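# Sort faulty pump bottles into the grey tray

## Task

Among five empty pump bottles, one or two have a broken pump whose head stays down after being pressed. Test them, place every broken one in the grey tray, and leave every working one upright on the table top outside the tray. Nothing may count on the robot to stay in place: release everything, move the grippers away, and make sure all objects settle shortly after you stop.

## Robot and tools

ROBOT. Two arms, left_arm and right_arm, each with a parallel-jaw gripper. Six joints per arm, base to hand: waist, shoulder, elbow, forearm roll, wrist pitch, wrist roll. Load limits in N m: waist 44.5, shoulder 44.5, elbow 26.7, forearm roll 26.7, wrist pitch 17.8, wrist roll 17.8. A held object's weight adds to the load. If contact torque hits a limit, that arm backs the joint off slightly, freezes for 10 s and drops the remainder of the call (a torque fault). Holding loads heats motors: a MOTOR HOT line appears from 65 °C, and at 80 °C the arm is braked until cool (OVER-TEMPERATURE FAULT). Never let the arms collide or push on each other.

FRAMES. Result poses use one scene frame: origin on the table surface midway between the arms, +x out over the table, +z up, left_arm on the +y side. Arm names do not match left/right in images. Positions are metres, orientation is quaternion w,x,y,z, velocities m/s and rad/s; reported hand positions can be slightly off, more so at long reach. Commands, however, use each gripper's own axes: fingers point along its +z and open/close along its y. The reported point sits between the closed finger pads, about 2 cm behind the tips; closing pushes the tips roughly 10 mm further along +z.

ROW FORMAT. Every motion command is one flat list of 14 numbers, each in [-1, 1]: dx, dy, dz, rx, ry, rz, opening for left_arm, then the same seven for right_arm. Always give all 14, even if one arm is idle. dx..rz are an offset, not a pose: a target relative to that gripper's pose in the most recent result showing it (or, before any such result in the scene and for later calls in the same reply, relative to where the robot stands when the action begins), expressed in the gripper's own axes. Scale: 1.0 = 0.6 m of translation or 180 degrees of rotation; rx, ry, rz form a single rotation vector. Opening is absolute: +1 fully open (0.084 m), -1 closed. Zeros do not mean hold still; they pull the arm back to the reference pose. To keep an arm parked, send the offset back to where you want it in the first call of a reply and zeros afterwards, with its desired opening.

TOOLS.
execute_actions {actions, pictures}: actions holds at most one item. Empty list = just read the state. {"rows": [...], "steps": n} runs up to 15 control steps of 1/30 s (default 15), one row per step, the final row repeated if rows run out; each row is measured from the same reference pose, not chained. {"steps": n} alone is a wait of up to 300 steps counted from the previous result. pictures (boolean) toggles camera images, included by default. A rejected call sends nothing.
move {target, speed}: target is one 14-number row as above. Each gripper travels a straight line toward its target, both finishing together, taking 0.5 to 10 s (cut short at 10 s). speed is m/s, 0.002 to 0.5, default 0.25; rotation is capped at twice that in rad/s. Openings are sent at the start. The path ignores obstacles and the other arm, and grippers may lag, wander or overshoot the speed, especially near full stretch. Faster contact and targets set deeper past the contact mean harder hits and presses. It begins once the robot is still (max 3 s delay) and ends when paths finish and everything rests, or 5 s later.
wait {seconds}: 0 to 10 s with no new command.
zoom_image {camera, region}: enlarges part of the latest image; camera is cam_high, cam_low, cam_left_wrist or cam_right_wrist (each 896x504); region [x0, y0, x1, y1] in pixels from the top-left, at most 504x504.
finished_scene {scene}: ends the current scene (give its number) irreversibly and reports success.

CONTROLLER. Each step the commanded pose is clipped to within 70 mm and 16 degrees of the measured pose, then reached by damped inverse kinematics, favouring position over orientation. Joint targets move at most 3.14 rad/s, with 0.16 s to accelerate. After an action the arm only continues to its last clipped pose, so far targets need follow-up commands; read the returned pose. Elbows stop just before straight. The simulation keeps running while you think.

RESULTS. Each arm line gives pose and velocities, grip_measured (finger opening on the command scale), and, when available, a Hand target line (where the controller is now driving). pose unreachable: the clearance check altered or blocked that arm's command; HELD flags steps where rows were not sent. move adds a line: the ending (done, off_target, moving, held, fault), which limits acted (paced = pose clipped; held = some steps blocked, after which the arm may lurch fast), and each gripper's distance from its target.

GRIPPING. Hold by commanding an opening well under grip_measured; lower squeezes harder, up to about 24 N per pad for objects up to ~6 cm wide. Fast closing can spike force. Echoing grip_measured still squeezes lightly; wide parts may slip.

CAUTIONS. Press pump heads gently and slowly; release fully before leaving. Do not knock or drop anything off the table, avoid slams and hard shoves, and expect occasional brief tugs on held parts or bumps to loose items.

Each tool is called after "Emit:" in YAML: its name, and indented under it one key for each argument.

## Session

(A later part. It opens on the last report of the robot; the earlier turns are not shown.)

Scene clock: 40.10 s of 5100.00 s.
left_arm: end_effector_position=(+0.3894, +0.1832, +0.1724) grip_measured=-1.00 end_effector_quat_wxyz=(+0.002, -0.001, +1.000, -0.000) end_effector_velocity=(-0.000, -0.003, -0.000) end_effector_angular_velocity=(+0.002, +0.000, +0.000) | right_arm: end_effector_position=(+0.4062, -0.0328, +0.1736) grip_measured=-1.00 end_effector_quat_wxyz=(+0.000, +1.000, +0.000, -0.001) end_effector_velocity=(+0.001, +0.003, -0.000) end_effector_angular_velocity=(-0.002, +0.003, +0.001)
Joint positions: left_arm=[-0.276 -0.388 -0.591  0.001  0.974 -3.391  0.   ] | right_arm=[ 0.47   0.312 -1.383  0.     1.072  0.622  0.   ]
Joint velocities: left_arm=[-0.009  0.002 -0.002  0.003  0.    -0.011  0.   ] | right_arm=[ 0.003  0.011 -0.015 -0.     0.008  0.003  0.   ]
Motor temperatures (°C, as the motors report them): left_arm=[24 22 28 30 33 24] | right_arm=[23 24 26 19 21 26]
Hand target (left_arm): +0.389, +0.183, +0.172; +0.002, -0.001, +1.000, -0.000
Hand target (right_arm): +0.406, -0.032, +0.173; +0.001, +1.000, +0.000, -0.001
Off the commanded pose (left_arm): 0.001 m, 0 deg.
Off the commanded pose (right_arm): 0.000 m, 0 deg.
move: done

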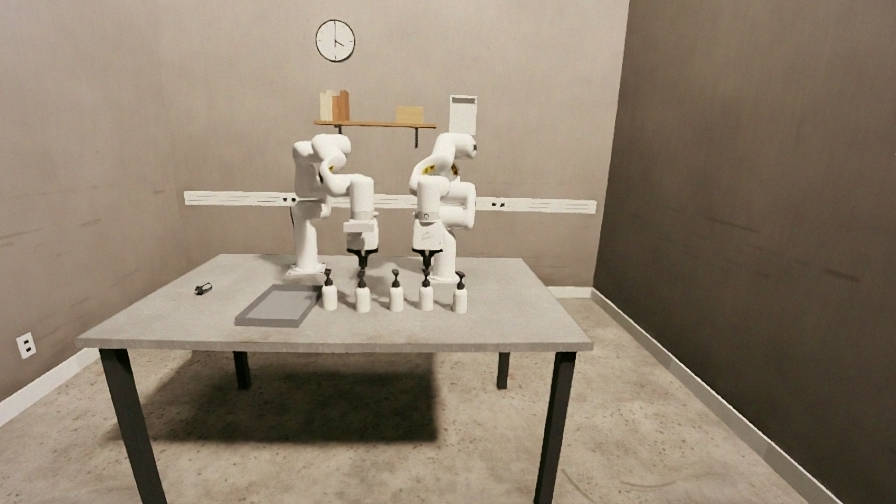

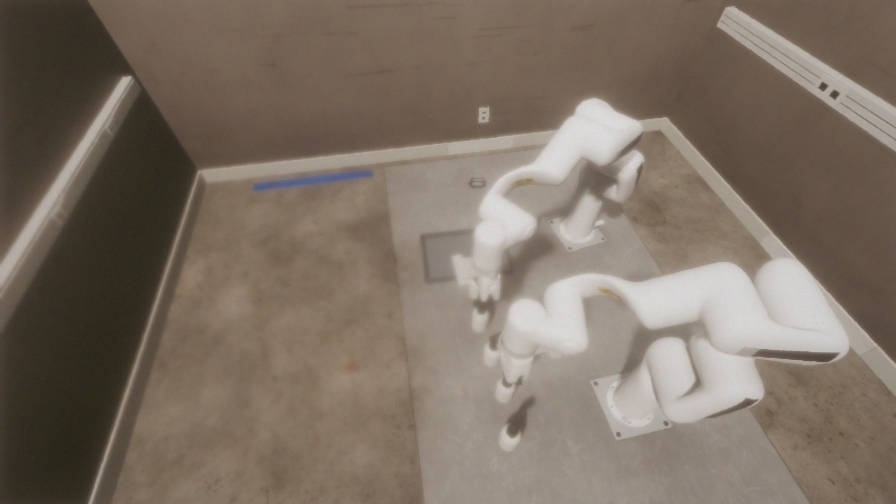

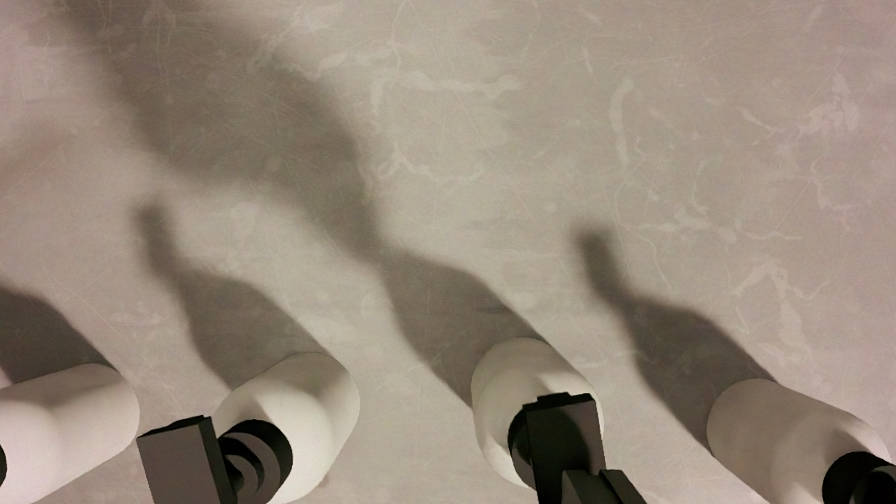

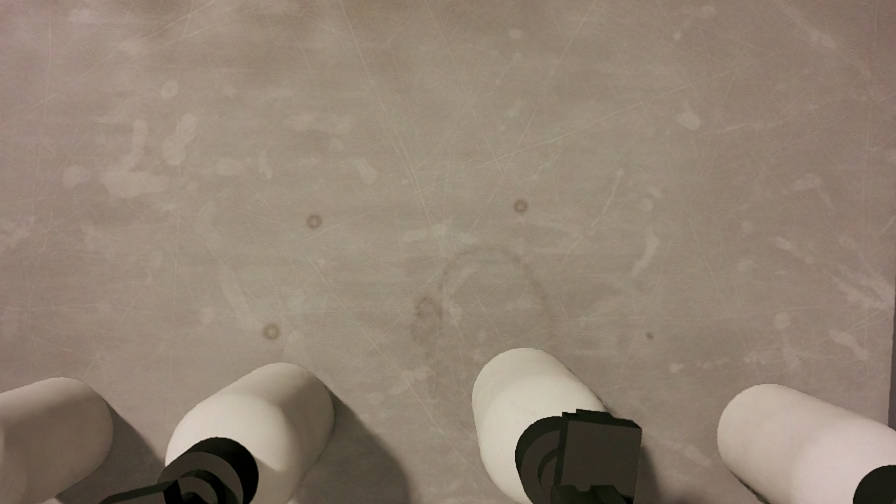

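Emit:
move:
  target: [0,0,0.045,0,0,0,-1,0,0.003,0.048,0,0,0,-1]
  speed: 0.03

Emit:
move:
  target: [0,0,-0.045,0,0,0,-1,0,0,-0.047,0,0,0,-1]
  speed: 0.08

Emit:
move:
  target: [-0.011,-0.177,0,0,0,0,-1,-0.03,0.199,0,0,0,0,-1]

Emit:
move:
  target: [0,0,0.045,0,0,0,-1,0,0,0.047,0,0,0,-1]
  speed: 0.03

Emit:
move:
  target: [0,0,-0.09,0,0,0,-1,0,0,-0.09,0,0,0,-1]
  speed: 0.1

Emit:
zoom_image:
  camera: "cam_high"
  region: [300,240,490,320]

Scene clock: 50.30 s of 5100.00 s.
left_arm: end_effector_position=(+0.3899, +0.1831, +0.1462) grip_measured=-1.00 end_effector_quat_wxyz=(+0.003, -0.001, +1.000, -0.000) end_effector_velocity=(+0.002, +0.000, -0.000) end_effector_angular_velocity=(-0.002, -0.007, +0.001) | right_arm: end_effector_position=(+0.4068, -0.0339, +0.1469) grip_measured=-1.00 end_effector_quat_wxyz=(-0.001, +1.000, +0.000, +0.001) end_effector_velocity=(+0.000, +0.000, -0.002) end_effector_angular_velocity=(+0.002, -0.002, -0.000)
Joint positions: left_arm=[-0.276 -0.343 -0.546  0.001  0.884 -3.391  0.   ] | right_arm=[ 0.468  0.338 -1.338  0.     0.998  0.619  0.   ]
Joint velocities: left_arm=[ 0.002  0.001  0.001 -0.    -0.009  0.001  0.   ] | right_arm=[-0.     0.001  0.003  0.    -0.008 -0.     0.   ]
Motor temperatures (°C, as the motors report them): left_arm=[24 22 29 30 33 24] | right_arm=[23 24 26 19 21 26]
Hand target (left_arm): +0.390, +0.183, +0.145; +0.002, -0.001, +1.000, -0.000
Hand target (right_arm): +0.406, -0.035, +0.145; +0.000, +1.000, +0.000, -0.001
Off the commanded pose (left_arm): 0.001 m, 0 deg.
Off the commanded pose (right_arm): 0.002 m, 0 deg.
After step 90, 5.90 s passed at rest.
move: done

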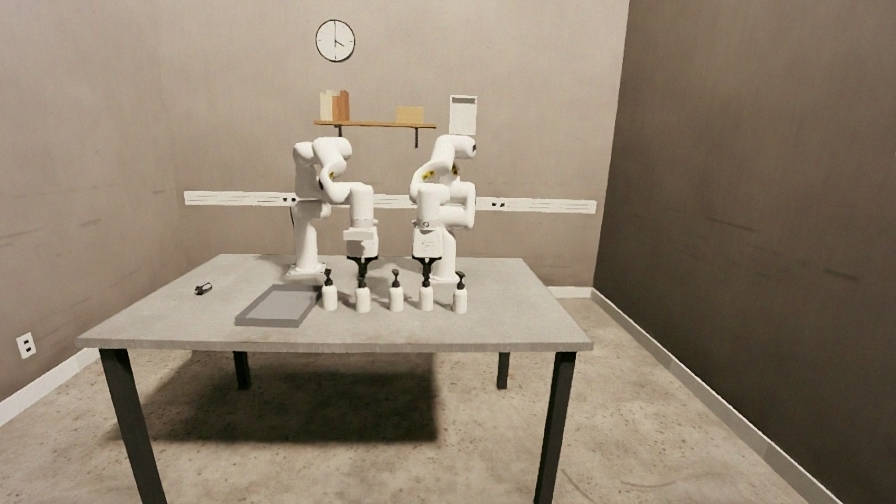

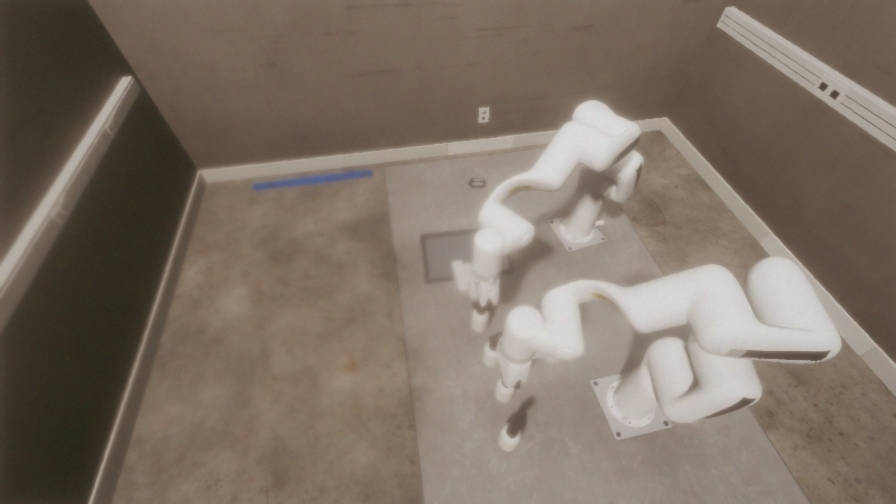

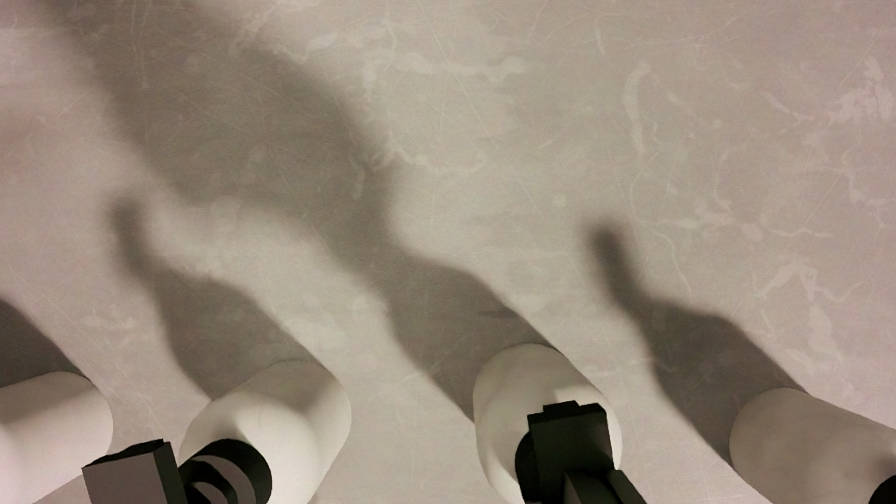

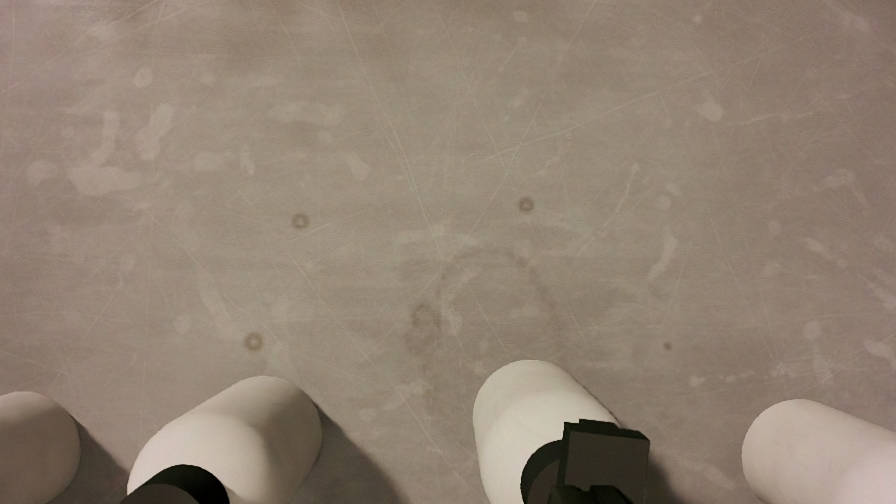

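Scene clock: 51.17 s of 5100.00 s.
left_arm: end_effector_position=(+0.3897, +0.1832, +0.1728) grip_measured=-1.00 end_effector_quat_wxyz=(+0.002, -0.001, +1.000, -0.000) end_effector_velocity=(+0.000, +0.000, +0.003) end_effector_angular_velocity=(-0.000, -0.001, +0.000) | right_arm: end_effector_position=(+0.4067, -0.0341, +0.1745) grip_measured=-1.00 end_effector_quat_wxyz=(-0.001, +1.000, +0.000, +0.001) end_effector_velocity=(+0.000, +0.000, +0.003) end_effector_angular_velocity=(+0.000, -0.001, +0.000)
Joint positions: left_arm=[-0.276 -0.388 -0.591  0.001  0.974 -3.391  0.   ] | right_arm=[ 0.468  0.307 -1.378  0.     1.069  0.62   0.   ]
Joint velocities: left_arm=[ 0.001 -0.005 -0.005  0.     0.009  0.     0.   ] | right_arm=[ 0.    -0.003 -0.005 -0.     0.007  0.     0.   ]
Motor temperatures (°C, as the motors report them): left_arm=[24 22 29 30 33 24] | right_arm=[23 24 26 19 21 26]
Hand target (left_arm): +0.390, +0.183, +0.173; +0.003, -0.001, +1.000, -0.000
Hand target (right_arm): +0.407, -0.034, +0.175; -0.001, +1.000, +0.000, +0.001
Off the commanded pose (left_arm): 0.000 m, 0 deg.
Off the commanded pose (right_arm): 0.001 m, 0 deg.
move: done

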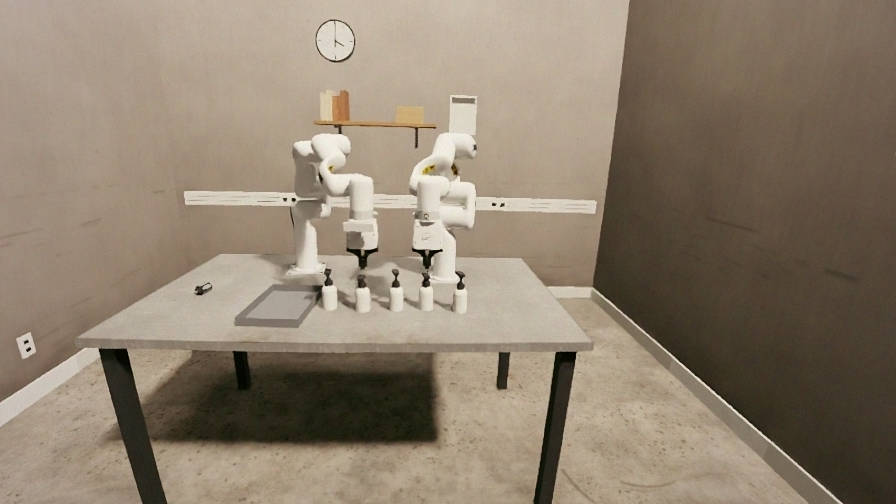

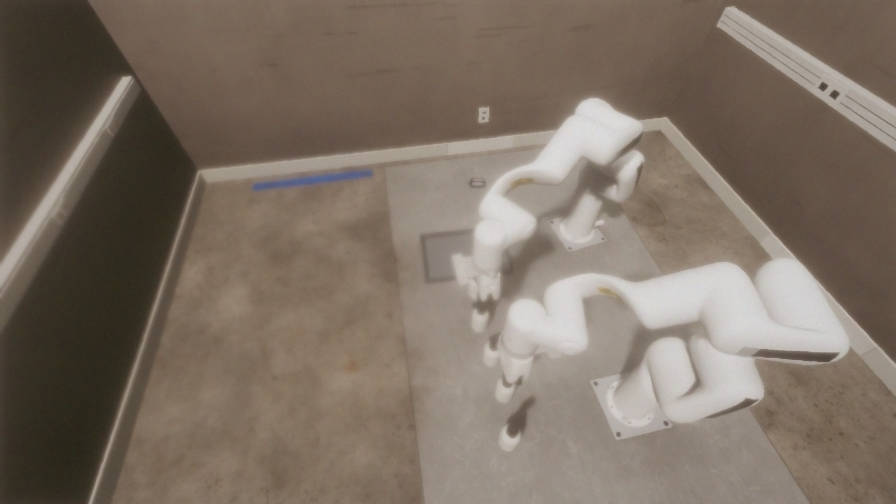

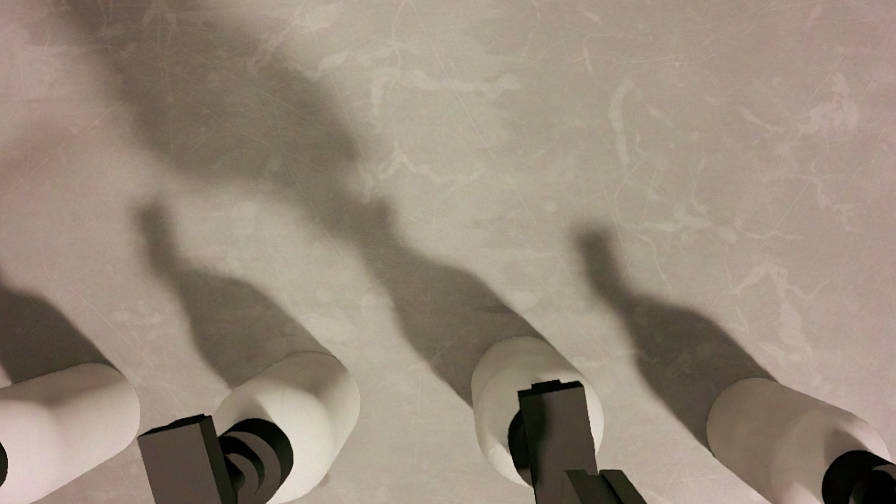

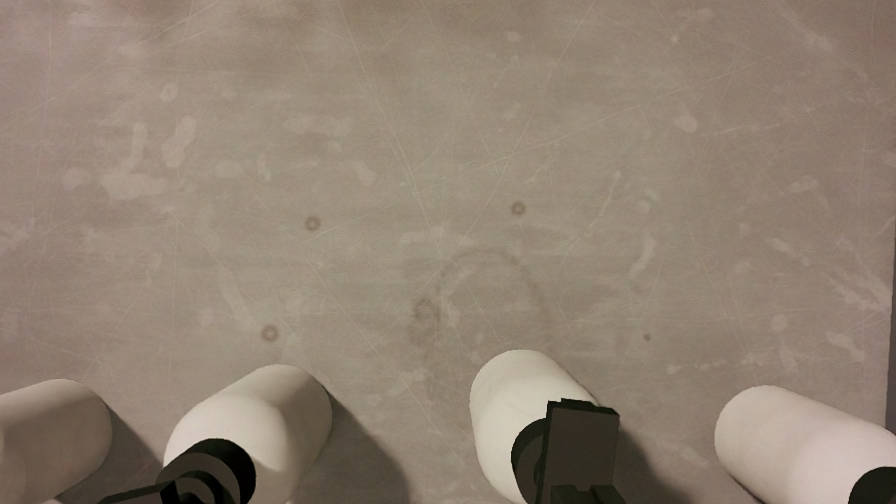

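Scene clock: 52.30 s of 5100.00 s.
left_arm: end_effector_position=(+0.3964, +0.0774, +0.1731) grip_measured=-1.00 end_effector_quat_wxyz=(+0.003, -0.001, +1.000, -0.000) end_effector_velocity=(+0.000, -0.003, +0.000) end_effector_angular_velocity=(+0.001, -0.000, -0.001) | right_arm: end_effector_position=(+0.3887, -0.1532, +0.1741) grip_measured=-1.00 end_effector_quat_wxyz=(-0.000, +1.000, +0.000, +0.000) end_effector_velocity=(-0.000, -0.003, +0.001) end_effector_angular_velocity=(+0.002, -0.002, -0.000)
Joint positions: left_arm=[-0.537 -0.222 -0.741  0.003  0.958 -3.654  0.   ] | right_arm=[ 0.285  0.058 -1.05   0.     0.991  0.436  0.   ]
Joint velocities: left_arm=[-0.006  0.005 -0.006  0.001  0.001 -0.005  0.   ] | right_arm=[-0.005 -0.007  0.006  0.002 -0.002 -0.006  0.   ]
Motor temperatures (°C, as the motors report them): left_arm=[24 22 29 30 33 24] | right_arm=[23 24 26 19 21 26]
Hand target (left_arm): +0.396, +0.077, +0.173; +0.003, -0.001, +1.000, -0.000
Hand target (right_arm): +0.389, -0.154, +0.174; -0.000, +1.000, +0.000, +0.001
Off the commanded pose (left_arm): 0.000 m, 0 deg.
Off the commanded pose (right_arm): 0.000 m, 0 deg.
move: done

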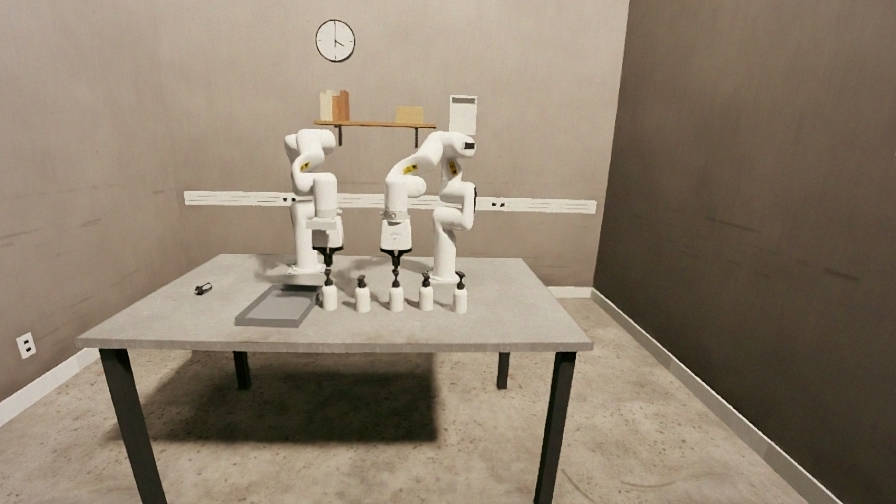

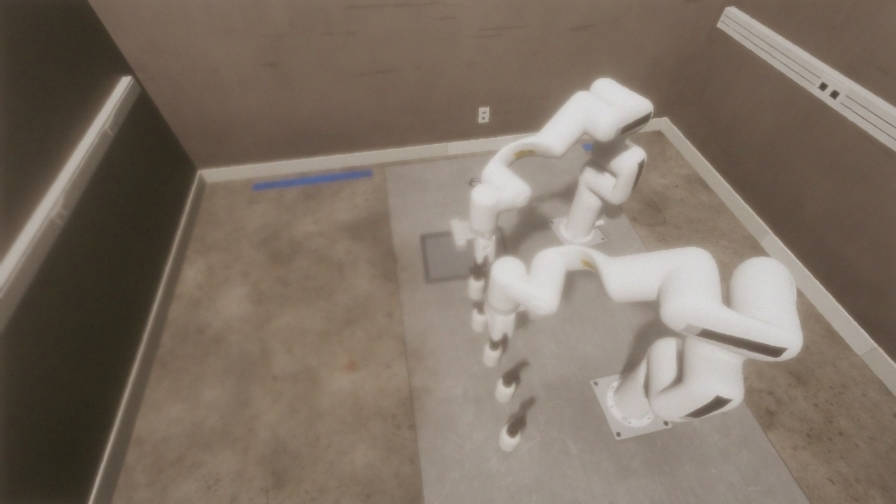

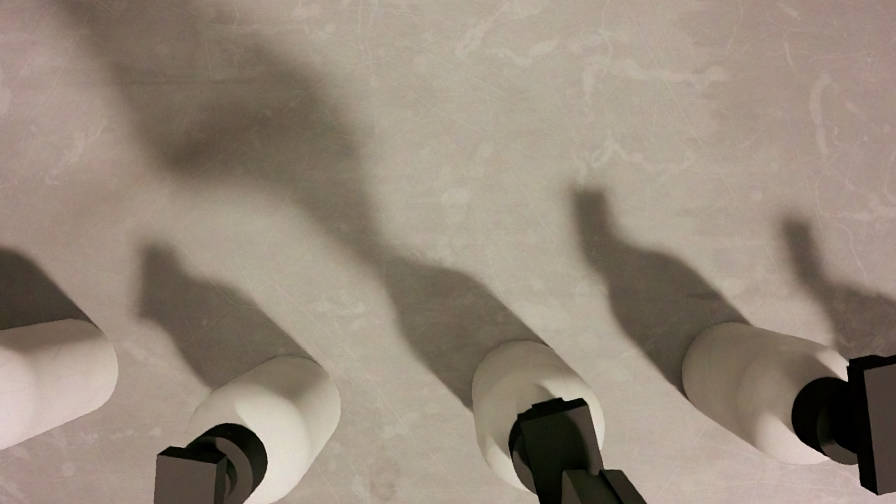

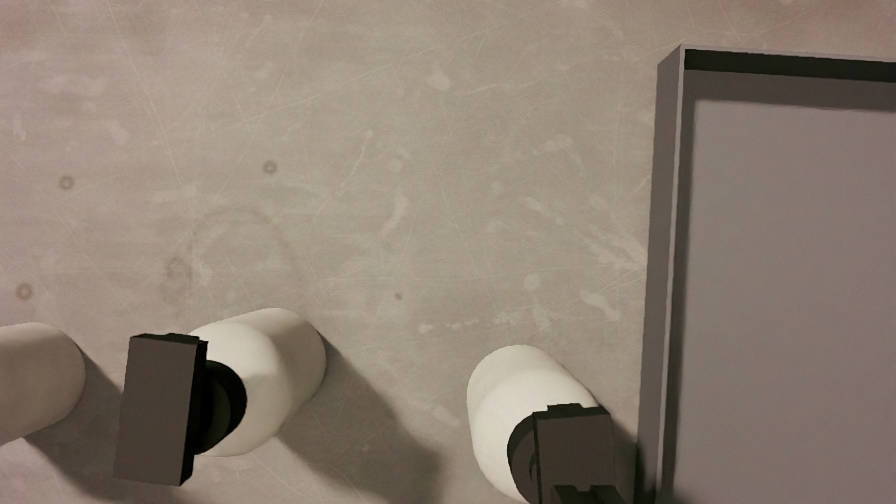

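Scene clock: 53.60 s of 5100.00 s.
left_arm: end_effector_position=(+0.3966, +0.0773, +0.1465) grip_measured=-1.00 end_effector_quat_wxyz=(+0.003, -0.001, +1.000, -0.000) end_effector_velocity=(-0.000, -0.001, -0.002) end_effector_angular_velocity=(+0.000, +0.001, -0.001) | right_arm: end_effector_position=(+0.3890, -0.1529, +0.1467) grip_measured=-1.00 end_effector_quat_wxyz=(-0.001, +1.000, +0.000, +0.001) end_effector_velocity=(+0.001, +0.001, -0.000) end_effector_angular_velocity=(+0.002, -0.004, +0.001)
Joint positions: left_arm=[-0.537 -0.179 -0.7    0.003  0.873 -3.654  0.   ] | right_arm=[ 0.285  0.095 -1.011  0.     0.913  0.436  0.   ]
Joint velocities: left_arm=[-0.002  0.005  0.002 -0.    -0.007 -0.     0.   ] | right_arm=[ 0.     0.001  0.    -0.    -0.005 -0.     0.   ]
Motor temperatures (°C, as the motors report them): left_arm=[24 22 29 30 33 24] | right_arm=[23 24 26 19 21 26]
Hand target (left_arm): +0.397, +0.077, +0.146; +0.003, -0.001, +1.000, -0.000
Hand target (right_arm): +0.389, -0.153, +0.146; -0.000, +1.000, +0.000, +0.000
Off the commanded pose (left_arm): 0.000 m, 0 deg.
Off the commanded pose (right_arm): 0.001 m, 0 deg.
move: done

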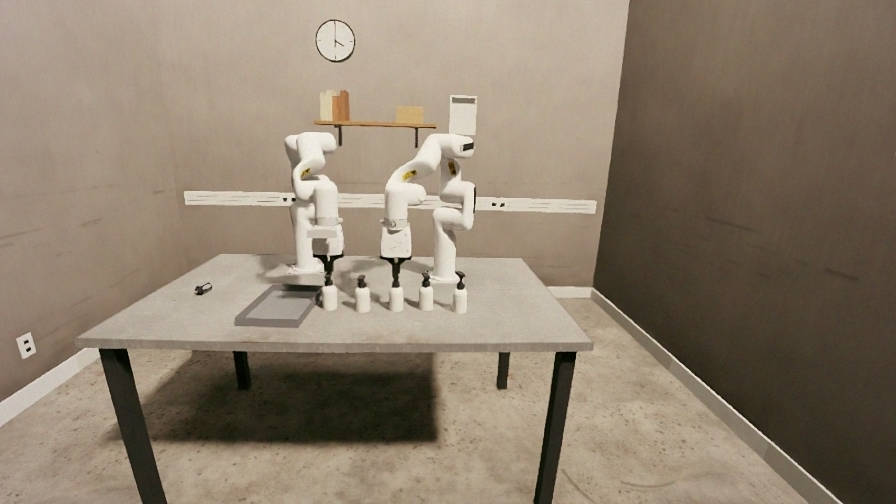

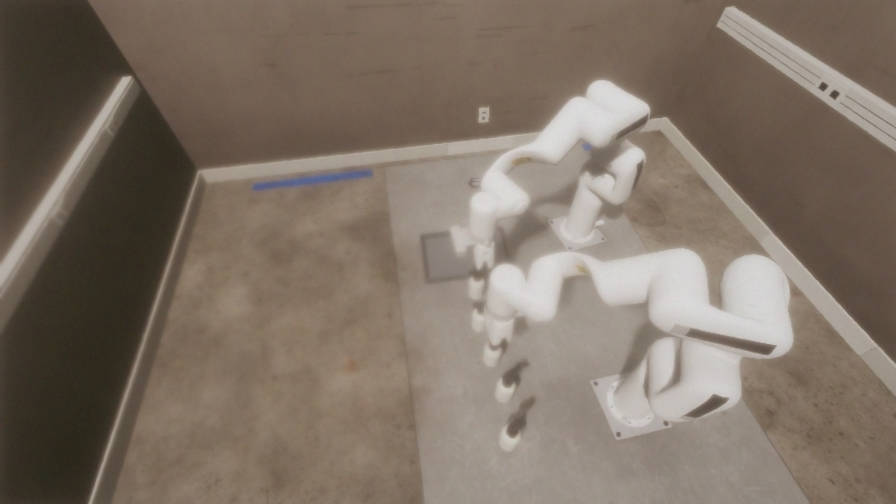

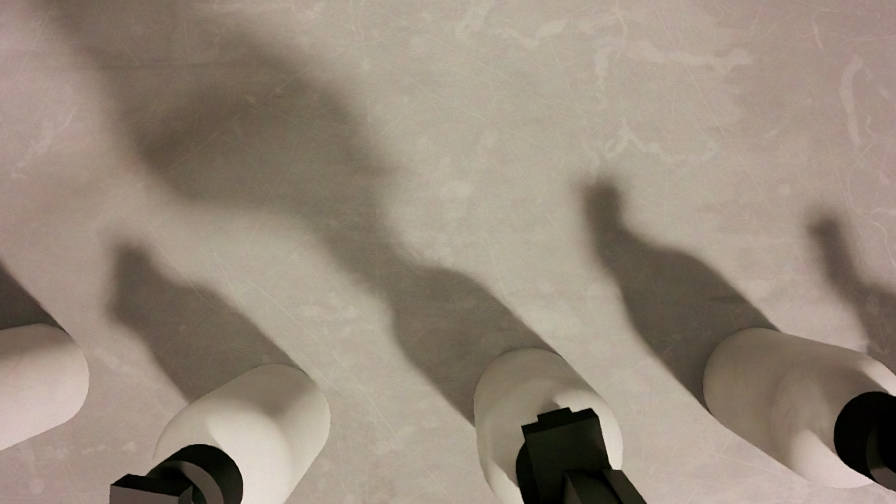

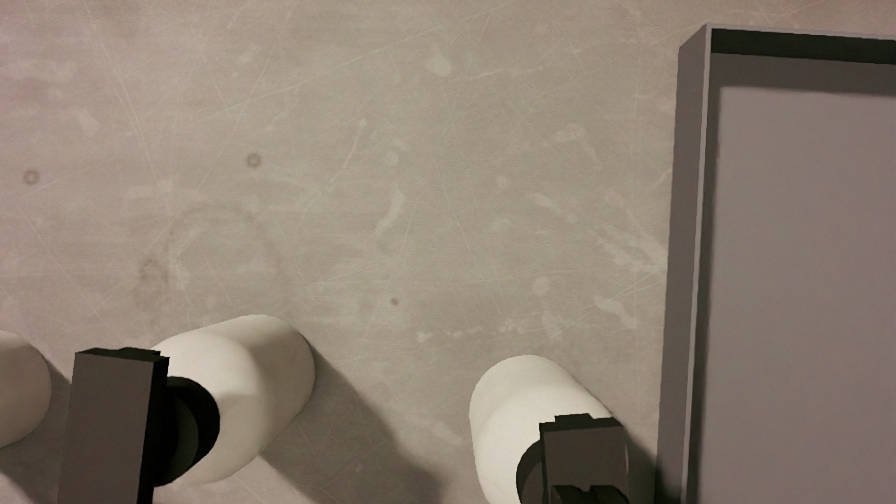

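Scene clock: 54.63 s of 5100.00 s.
left_arm: end_effector_position=(+0.3961, +0.0775, +0.2000) grip_measured=-1.00 end_effector_quat_wxyz=(+0.003, -0.001, +1.000, -0.000) end_effector_velocity=(+0.000, -0.000, +0.002) end_effector_angular_velocity=(+0.000, +0.001, +0.001) | right_arm: end_effector_position=(+0.3888, -0.1532, +0.2001) grip_measured=-1.00 end_effector_quat_wxyz=(-0.000, +1.000, +0.000, +0.001) end_effector_velocity=(+0.001, +0.001, +0.004) end_effector_angular_velocity=(+0.003, -0.005, -0.000)
Joint positions: left_arm=[-0.537 -0.257 -0.789  0.003  1.041 -3.654  0.   ] | right_arm=[ 0.285  0.03  -1.094  0.     1.063  0.436  0.   ]
Joint velocities: left_arm=[ 0.    -0.001 -0.006 -0.     0.008 -0.     0.   ] | right_arm=[ 0.    -0.003 -0.007  0.001  0.005  0.     0.   ]
Motor temperatures (°C, as the motors report them): left_arm=[24 22 29 30 33 24] | right_arm=[23 24 26 19 21 26]
Hand target (left_arm): +0.396, +0.077, +0.200; +0.003, -0.001, +1.000, -0.000
Hand target (right_arm): +0.389, -0.153, +0.201; -0.001, +1.000, +0.000, +0.001
Off the commanded pose (left_arm): 0.001 m, 0 deg.
Off the commanded pose (right_arm): 0.001 m, 0 deg.
move: done

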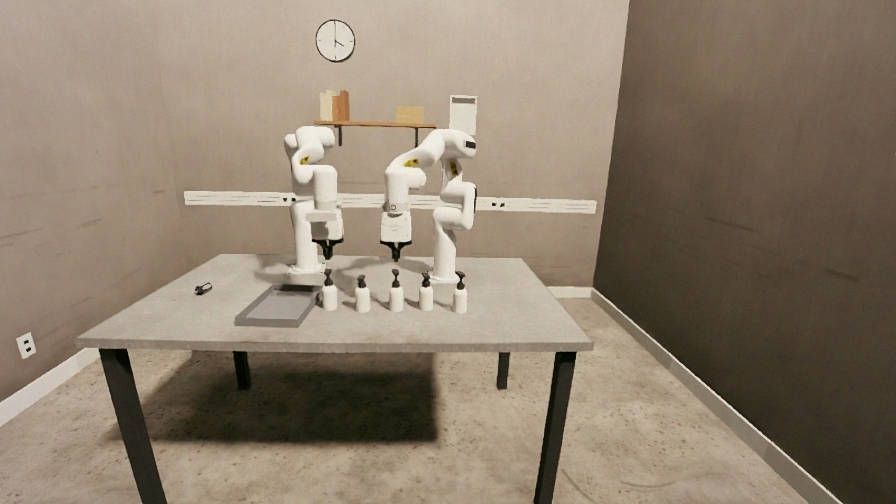

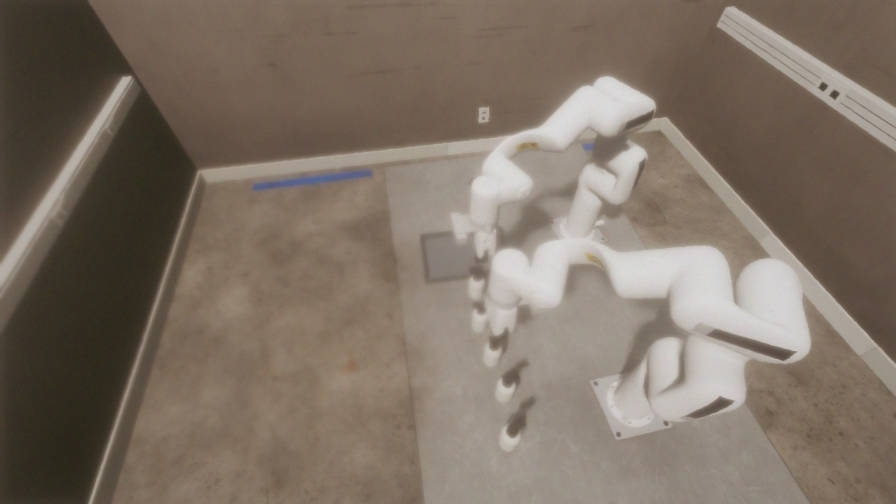

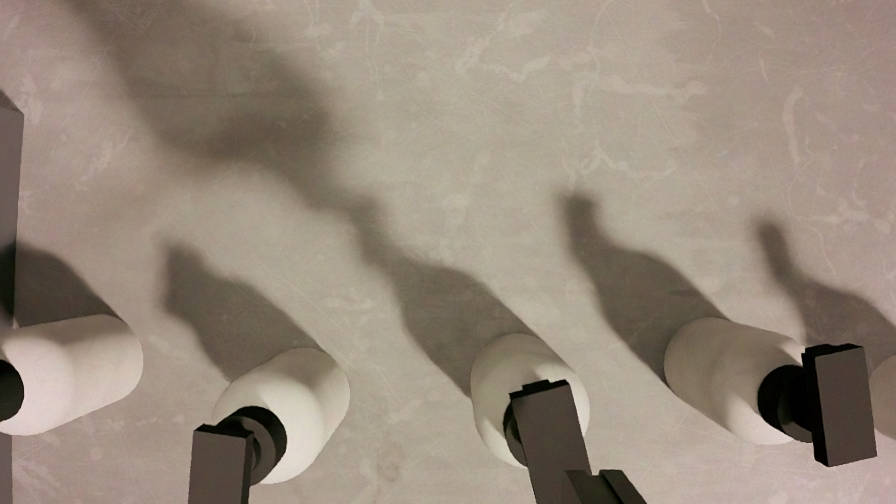

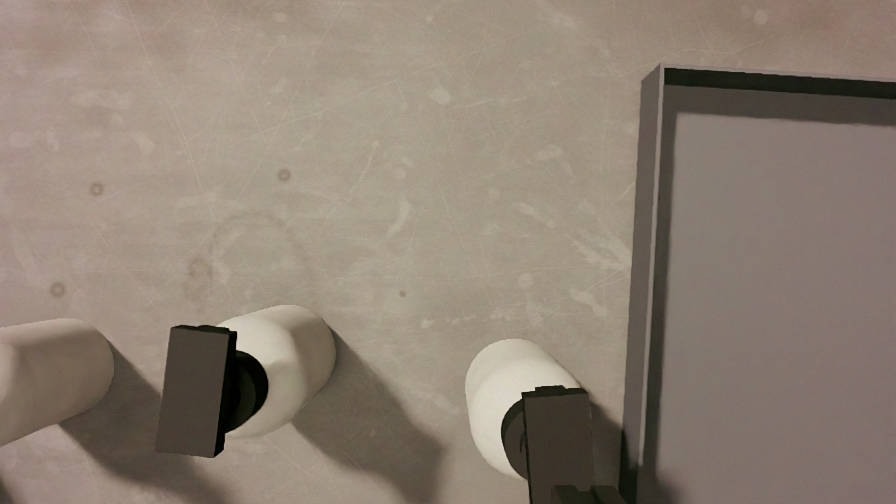

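Region (300, 240, 490, 320) of cam_high's 896x504 image, scaled by 2.653, with more detail than that image has; it fills the top 212 rows of this view, and the rest is white.

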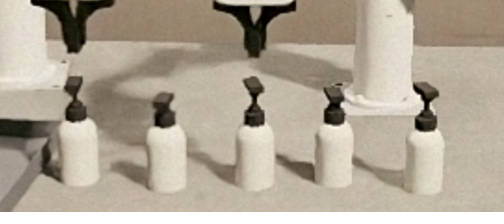

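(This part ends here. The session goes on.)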